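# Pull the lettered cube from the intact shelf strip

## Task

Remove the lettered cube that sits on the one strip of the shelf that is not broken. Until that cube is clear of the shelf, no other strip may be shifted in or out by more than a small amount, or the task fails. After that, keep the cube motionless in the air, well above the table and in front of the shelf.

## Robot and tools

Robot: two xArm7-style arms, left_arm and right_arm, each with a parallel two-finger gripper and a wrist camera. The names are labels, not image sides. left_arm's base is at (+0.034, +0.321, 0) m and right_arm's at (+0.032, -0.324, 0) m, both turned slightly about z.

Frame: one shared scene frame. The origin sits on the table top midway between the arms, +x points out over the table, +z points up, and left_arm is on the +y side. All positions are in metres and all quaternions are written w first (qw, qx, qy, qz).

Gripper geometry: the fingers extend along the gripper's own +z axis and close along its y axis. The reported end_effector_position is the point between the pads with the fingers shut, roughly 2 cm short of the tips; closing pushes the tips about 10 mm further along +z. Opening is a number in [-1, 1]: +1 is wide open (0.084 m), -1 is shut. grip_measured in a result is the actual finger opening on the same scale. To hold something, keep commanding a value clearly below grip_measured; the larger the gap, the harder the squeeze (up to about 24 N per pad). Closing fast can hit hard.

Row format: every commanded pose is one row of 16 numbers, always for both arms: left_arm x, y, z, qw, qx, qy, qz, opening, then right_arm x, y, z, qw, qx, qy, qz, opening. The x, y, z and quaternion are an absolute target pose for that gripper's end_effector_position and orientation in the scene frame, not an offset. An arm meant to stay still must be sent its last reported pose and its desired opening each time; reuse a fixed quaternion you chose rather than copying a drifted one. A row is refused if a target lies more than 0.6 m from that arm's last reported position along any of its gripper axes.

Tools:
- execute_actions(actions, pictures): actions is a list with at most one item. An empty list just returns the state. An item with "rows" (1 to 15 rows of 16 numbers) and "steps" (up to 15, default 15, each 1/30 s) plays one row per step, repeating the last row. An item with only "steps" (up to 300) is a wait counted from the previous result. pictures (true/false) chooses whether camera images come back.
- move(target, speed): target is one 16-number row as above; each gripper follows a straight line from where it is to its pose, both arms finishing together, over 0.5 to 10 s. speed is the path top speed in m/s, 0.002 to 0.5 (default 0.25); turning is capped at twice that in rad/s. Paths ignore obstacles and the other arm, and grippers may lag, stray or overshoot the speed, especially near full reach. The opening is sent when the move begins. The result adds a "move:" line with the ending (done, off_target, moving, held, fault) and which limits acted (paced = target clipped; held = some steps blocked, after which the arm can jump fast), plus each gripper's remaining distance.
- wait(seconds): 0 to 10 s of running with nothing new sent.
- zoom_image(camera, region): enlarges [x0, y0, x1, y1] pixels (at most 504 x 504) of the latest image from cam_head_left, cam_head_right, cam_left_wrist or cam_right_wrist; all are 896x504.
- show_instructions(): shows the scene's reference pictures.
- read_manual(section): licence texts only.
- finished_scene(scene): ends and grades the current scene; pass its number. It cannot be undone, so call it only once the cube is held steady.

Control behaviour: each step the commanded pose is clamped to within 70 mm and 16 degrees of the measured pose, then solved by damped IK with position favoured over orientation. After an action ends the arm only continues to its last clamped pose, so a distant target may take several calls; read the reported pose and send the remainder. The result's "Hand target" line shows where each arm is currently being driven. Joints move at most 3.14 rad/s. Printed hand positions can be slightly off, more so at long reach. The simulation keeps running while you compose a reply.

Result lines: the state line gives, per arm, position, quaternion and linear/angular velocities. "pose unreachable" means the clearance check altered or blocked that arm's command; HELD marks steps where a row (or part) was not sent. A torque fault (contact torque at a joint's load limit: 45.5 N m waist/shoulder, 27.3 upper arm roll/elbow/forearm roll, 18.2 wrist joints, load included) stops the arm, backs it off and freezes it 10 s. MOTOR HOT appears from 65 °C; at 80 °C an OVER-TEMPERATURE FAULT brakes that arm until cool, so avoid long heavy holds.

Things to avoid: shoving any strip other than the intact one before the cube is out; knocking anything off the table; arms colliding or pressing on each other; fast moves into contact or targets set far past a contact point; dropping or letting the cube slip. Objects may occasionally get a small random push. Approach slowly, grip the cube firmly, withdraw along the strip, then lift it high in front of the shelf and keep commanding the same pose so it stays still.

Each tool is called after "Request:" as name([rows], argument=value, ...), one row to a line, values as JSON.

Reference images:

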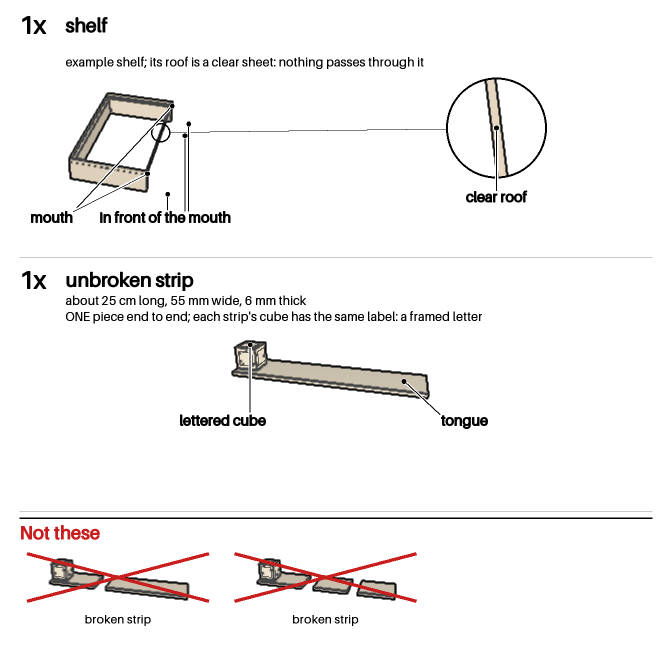

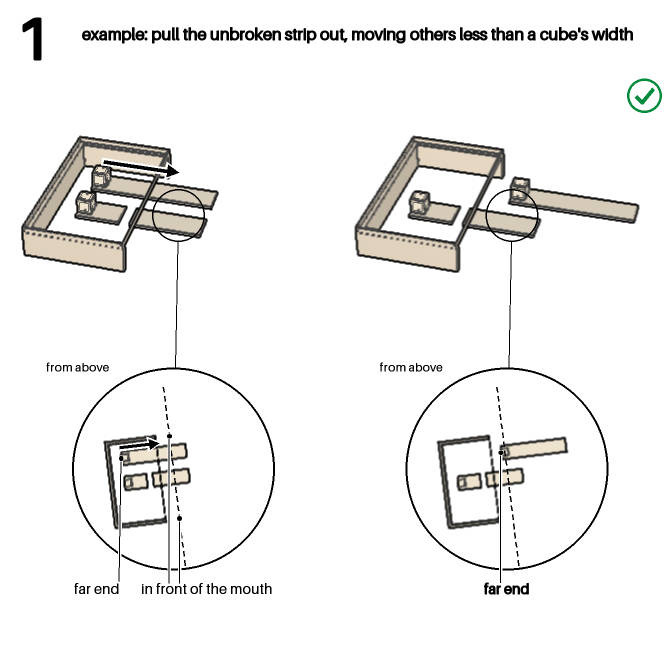

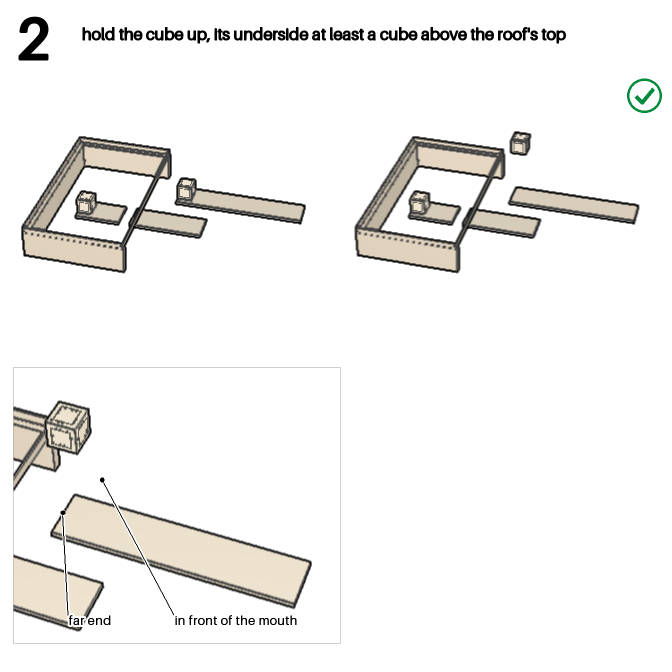

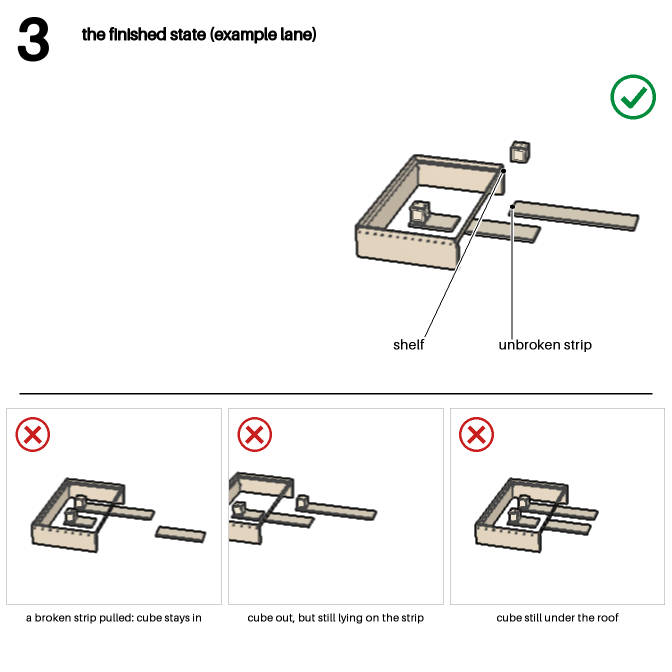

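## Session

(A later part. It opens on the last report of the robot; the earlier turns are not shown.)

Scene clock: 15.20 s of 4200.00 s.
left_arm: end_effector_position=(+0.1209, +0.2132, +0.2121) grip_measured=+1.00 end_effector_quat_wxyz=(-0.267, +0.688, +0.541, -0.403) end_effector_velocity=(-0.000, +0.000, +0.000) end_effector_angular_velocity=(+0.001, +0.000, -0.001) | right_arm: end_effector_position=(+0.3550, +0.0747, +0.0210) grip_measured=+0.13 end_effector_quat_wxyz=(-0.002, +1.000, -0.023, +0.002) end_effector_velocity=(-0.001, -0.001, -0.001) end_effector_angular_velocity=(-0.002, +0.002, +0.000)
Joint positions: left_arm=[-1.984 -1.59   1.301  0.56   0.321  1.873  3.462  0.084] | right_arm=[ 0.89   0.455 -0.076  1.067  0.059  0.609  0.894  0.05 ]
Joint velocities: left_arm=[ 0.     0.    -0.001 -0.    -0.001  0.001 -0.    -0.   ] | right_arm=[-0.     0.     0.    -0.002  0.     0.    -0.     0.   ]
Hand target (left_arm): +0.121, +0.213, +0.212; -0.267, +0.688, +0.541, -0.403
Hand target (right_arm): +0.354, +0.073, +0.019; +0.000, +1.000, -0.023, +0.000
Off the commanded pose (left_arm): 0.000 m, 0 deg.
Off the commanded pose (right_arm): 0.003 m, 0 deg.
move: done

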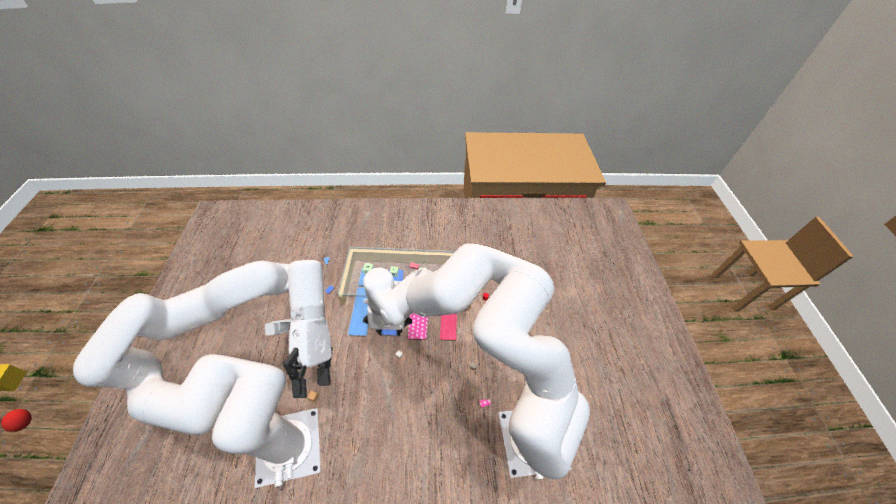

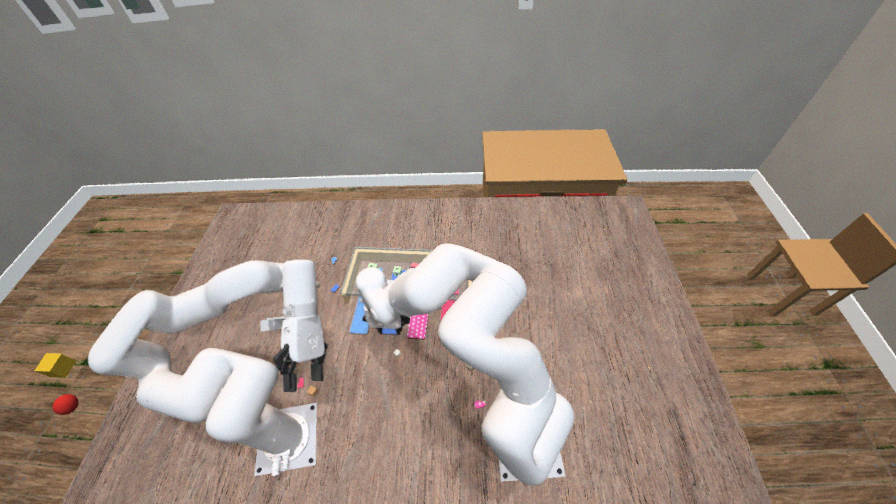

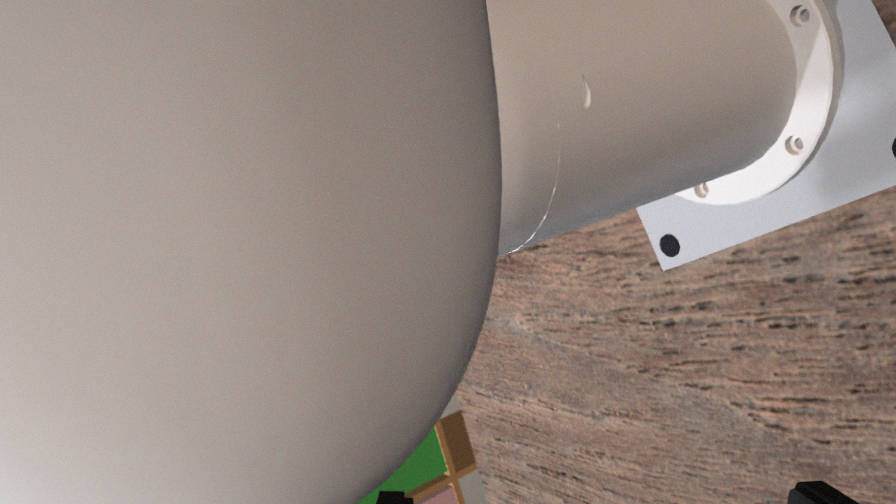

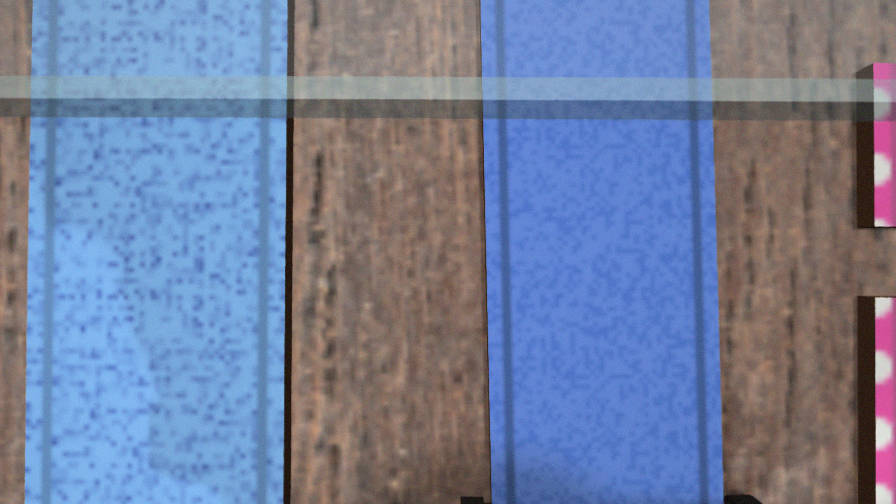

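Request:
move(target=[0.1209,0.2132,0.2121,-0.267,0.688,0.541,-0.403,1,0.165,0.078,0.022,0,0.9997,-0.023,0,-0.5], speed=0.08)

Request:
move(target=[0.1209,0.2132,0.2121,-0.267,0.688,0.541,-0.403,1,0.165,0.078,0.03,0,0.9997,-0.023,0,0.7])

Request:
move(target=[0.1209,0.2132,0.2121,-0.267,0.688,0.541,-0.403,1,0.3,0.05,0.2,0,0.9997,-0.023,0,0.7])

Scene clock: 20.87 s of 4200.00 s.
left_arm: end_effector_position=(+0.1209, +0.2132, +0.2121) grip_measured=+1.00 end_effector_quat_wxyz=(-0.267, +0.688, +0.541, -0.403) end_effector_velocity=(+0.000, -0.001, +0.000) end_effector_angular_velocity=(-0.001, +0.001, +0.001) | right_arm: end_effector_position=(+0.1644, +0.0770, +0.0211) grip_measured=+0.13 end_effector_quat_wxyz=(+0.001, +1.000, -0.023, -0.000) end_effector_velocity=(-0.000, +0.000, +0.001) end_effector_angular_velocity=(+0.002, -0.001, -0.003)
Joint positions: left_arm=[-1.984 -1.59   1.301  0.56   0.321  1.873  3.462  0.084] | right_arm=[ 1.174  0.235  0.003  0.719 -0.001  0.487  1.298  0.05 ]
Joint velocities: left_arm=[-0.     0.     0.    -0.    -0.001 -0.002 -0.     0.   ] | right_arm=[ 0.001 -0.002 -0.    -0.001 -0.002 -0.001  0.006 -0.   ]
Hand target (left_arm): +0.121, +0.213, +0.212; -0.267, +0.688, +0.541, -0.403
Hand target (right_arm): +0.165, +0.078, +0.022; +0.000, +1.000, -0.023, -0.000
Off the commanded pose (left_arm): 0.000 m, 0 deg.
Off the commanded pose (right_arm): 0.001 m, 0 deg.
move: done

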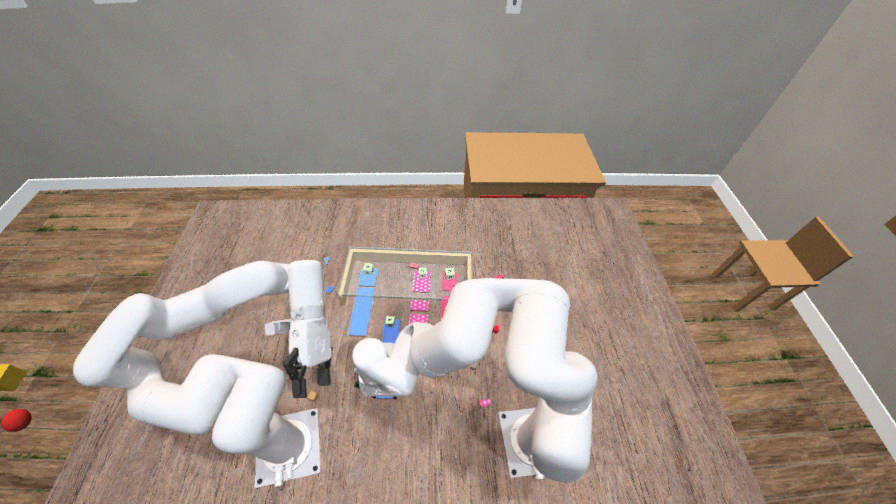

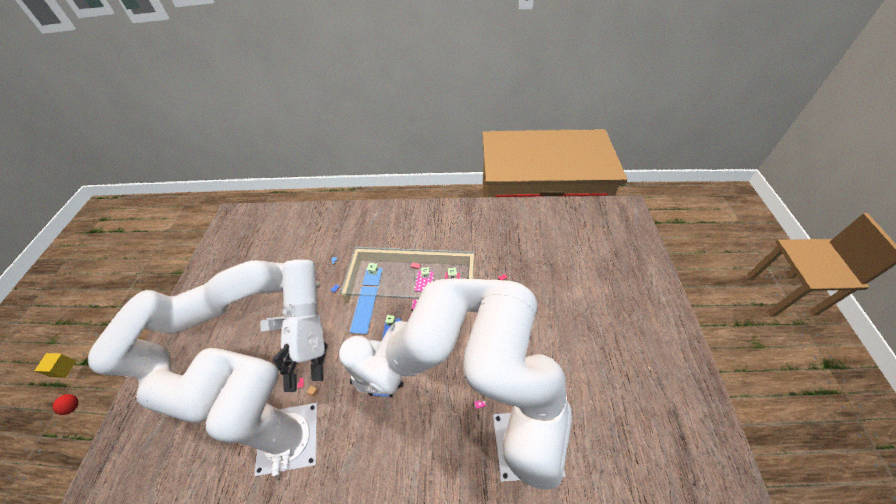

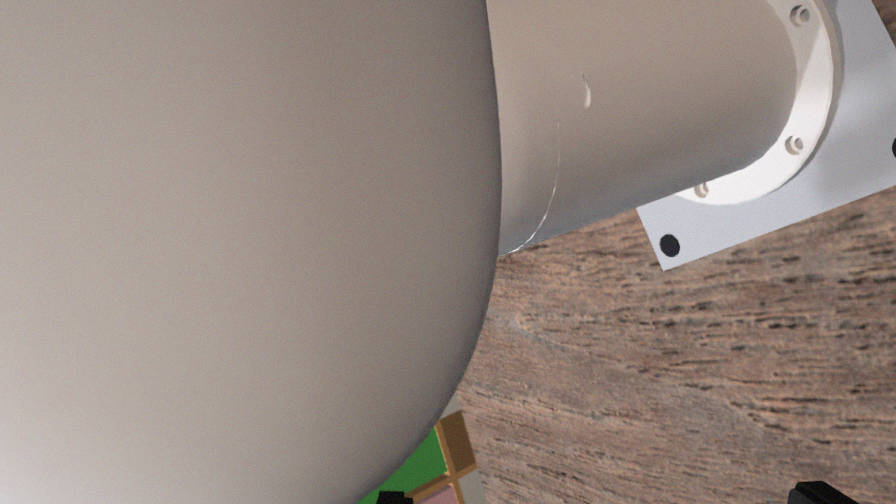

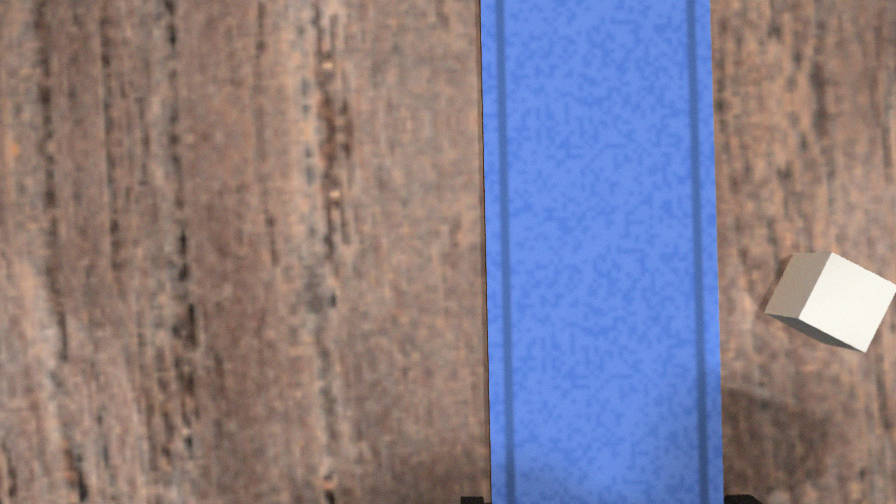

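Scene clock: 21.57 s of 4200.00 s.
left_arm: end_effector_position=(+0.1209, +0.2132, +0.2121) grip_measured=+1.00 end_effector_quat_wxyz=(-0.267, +0.688, +0.541, -0.403) end_effector_velocity=(-0.000, -0.000, +0.000) end_effector_angular_velocity=(+0.000, +0.001, -0.001) | right_arm: end_effector_position=(+0.1649, +0.0778, +0.0298) grip_measured=+0.70 end_effector_quat_wxyz=(+0.000, +1.000, -0.023, -0.000) end_effector_velocity=(+0.000, -0.000, +0.000) end_effector_angular_velocity=(-0.001, -0.000, -0.000)
Joint positions: left_arm=[-1.984 -1.59   1.301  0.56   0.321  1.873  3.462  0.084] | right_arm=[ 1.174  0.212  0.003  0.722 -0.001  0.51   1.298  0.073]
Joint velocities: left_arm=[-0.001  0.    -0.    -0.    -0.001  0.    -0.    -0.   ] | right_arm=[-0.    -0.001 -0.     0.    -0.001  0.002  0.    -0.   ]
Hand target (left_arm): +0.121, +0.213, +0.212; -0.267, +0.688, +0.541, -0.403
Hand target (right_arm): +0.165, +0.078, +0.030; +0.000, +1.000, -0.023, +0.000
Off the commanded pose (left_arm): 0.000 m, 0 deg.
Off the commanded pose (right_arm): 0.000 m, 0 deg.
move: done

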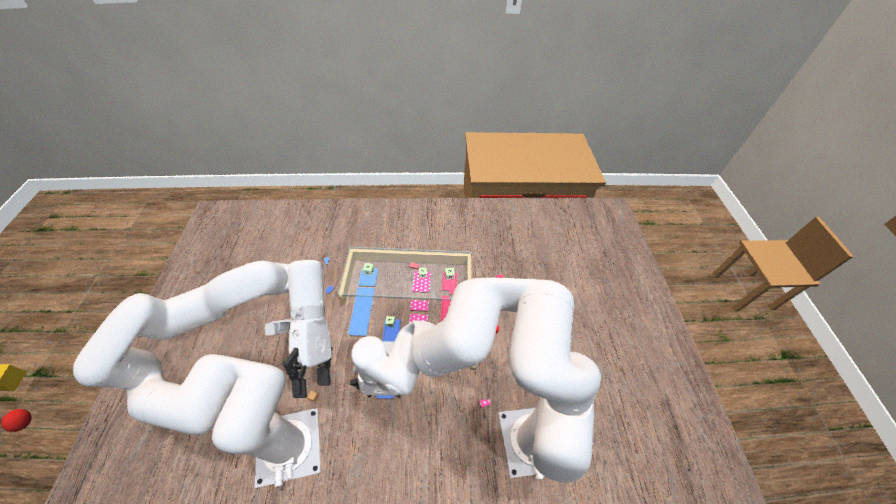

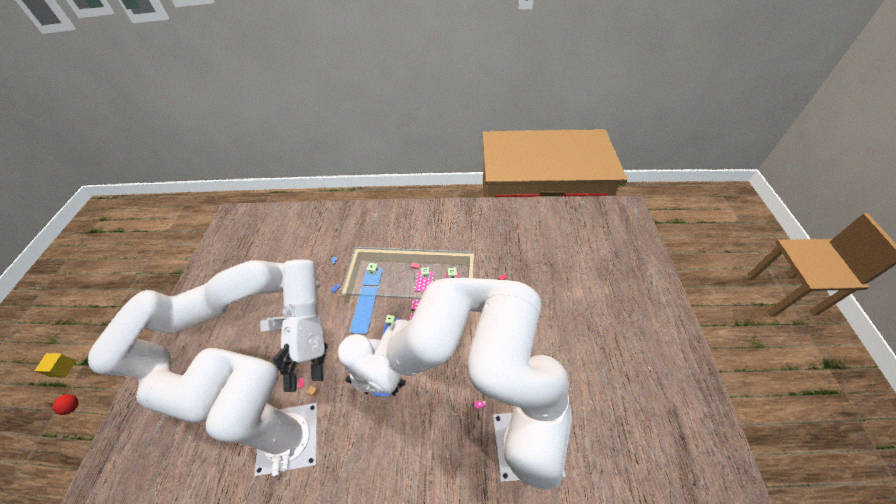

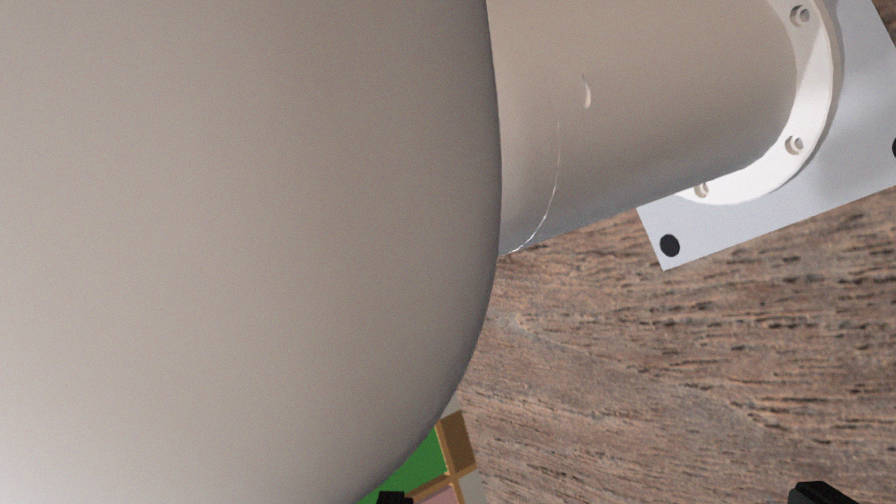

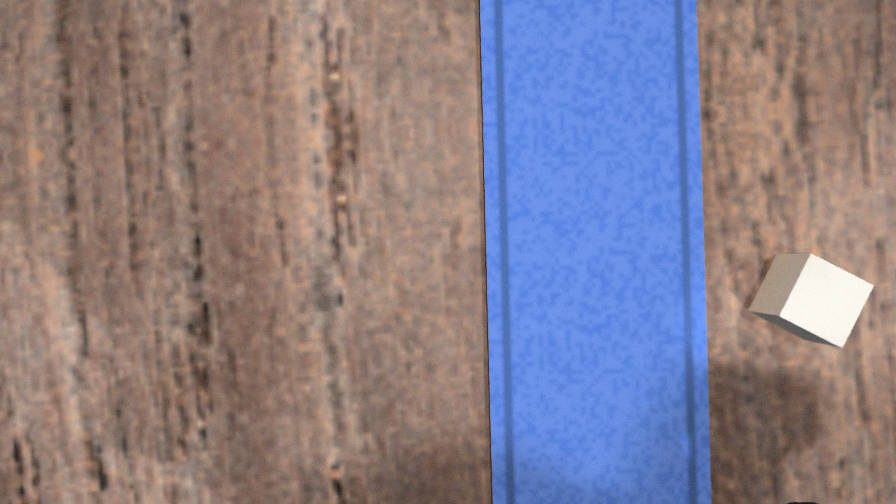

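Scene clock: 22.90 s of 4200.00 s.
left_arm: end_effector_position=(+0.1209, +0.2132, +0.2121) grip_measured=+1.00 end_effector_quat_wxyz=(-0.267, +0.688, +0.541, -0.403) end_effector_velocity=(+0.000, +0.000, -0.000) end_effector_angular_velocity=(+0.000, +0.000, +0.000) | right_arm: end_effector_position=(+0.2992, +0.0494, +0.1995) grip_measured=+0.70 end_effector_quat_wxyz=(+0.001, +1.000, -0.022, +0.000) end_effector_velocity=(+0.006, -0.000, +0.006) end_effector_angular_velocity=(+0.009, -0.005, -0.008)
Joint positions: left_arm=[-1.984 -1.59   1.301  0.56   0.321  1.873  3.462  0.084] | right_arm=[ 1.012 -0.008 -0.136  1.024 -0.003  1.033  0.997  0.073]
Joint velocities: left_arm=[ 0.  0.  0.  0.  0.  0. -0.  0.] | right_arm=[-0.006 -0.004 -0.005  0.012  0.     0.006 -0.004  0.   ]
Hand target (left_arm): +0.121, +0.213, +0.212; -0.267, +0.688, +0.541, -0.403
Hand target (right_arm): +0.300, +0.049, +0.200; +0.000, +1.000, -0.023, +0.001
Off the commanded pose (left_arm): 0.000 m, 0 deg.
Off the commanded pose (right_arm): 0.001 m, 0 deg.
move: done

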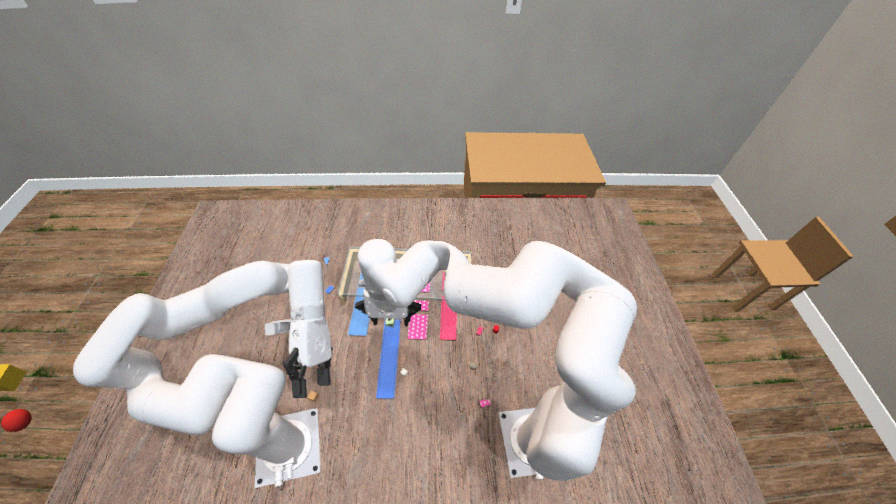

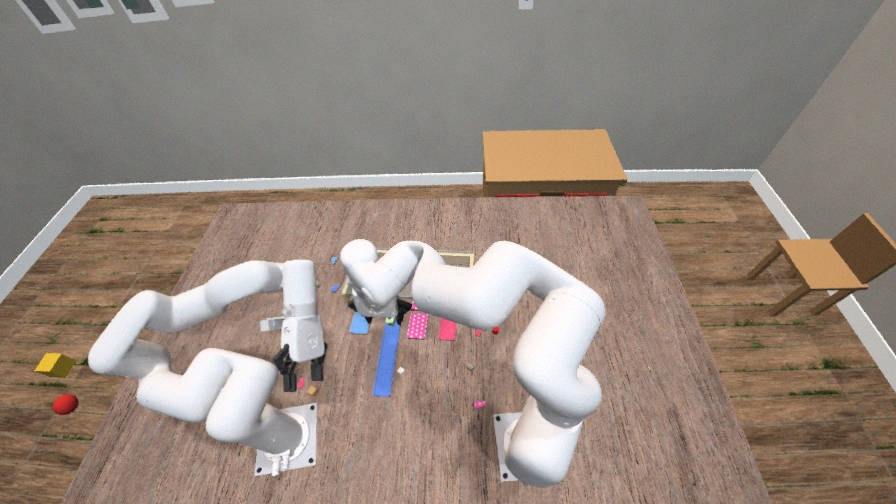

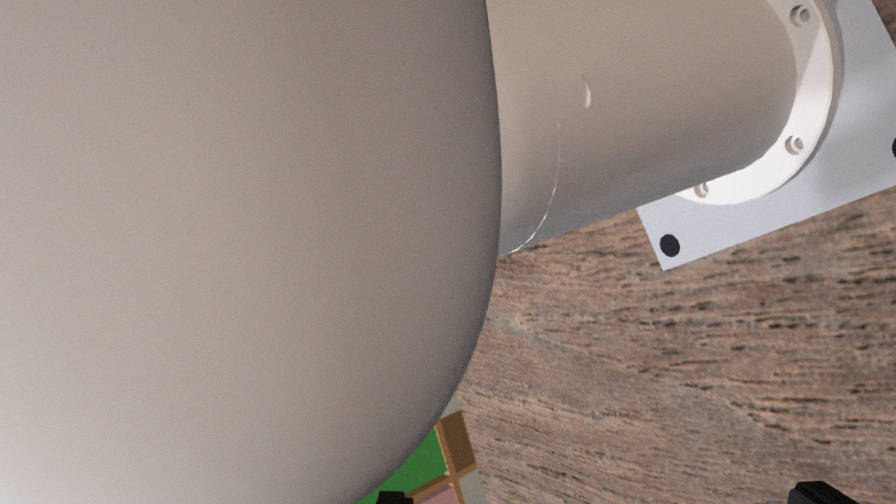

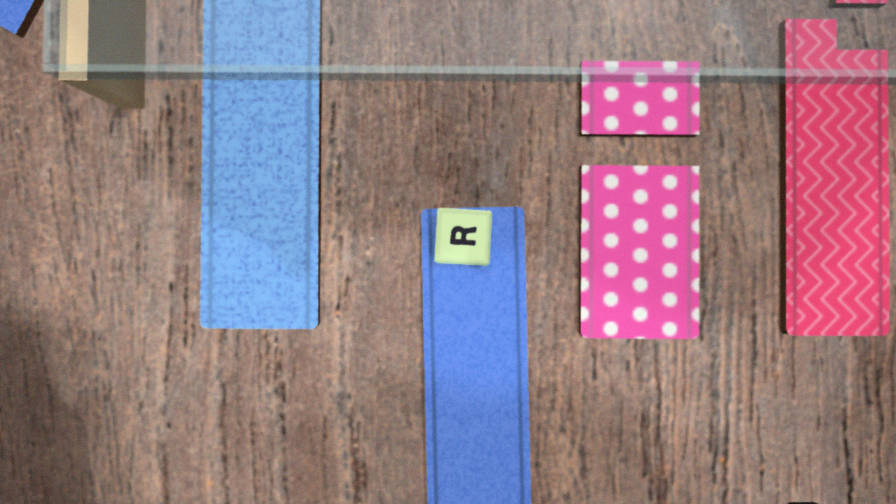

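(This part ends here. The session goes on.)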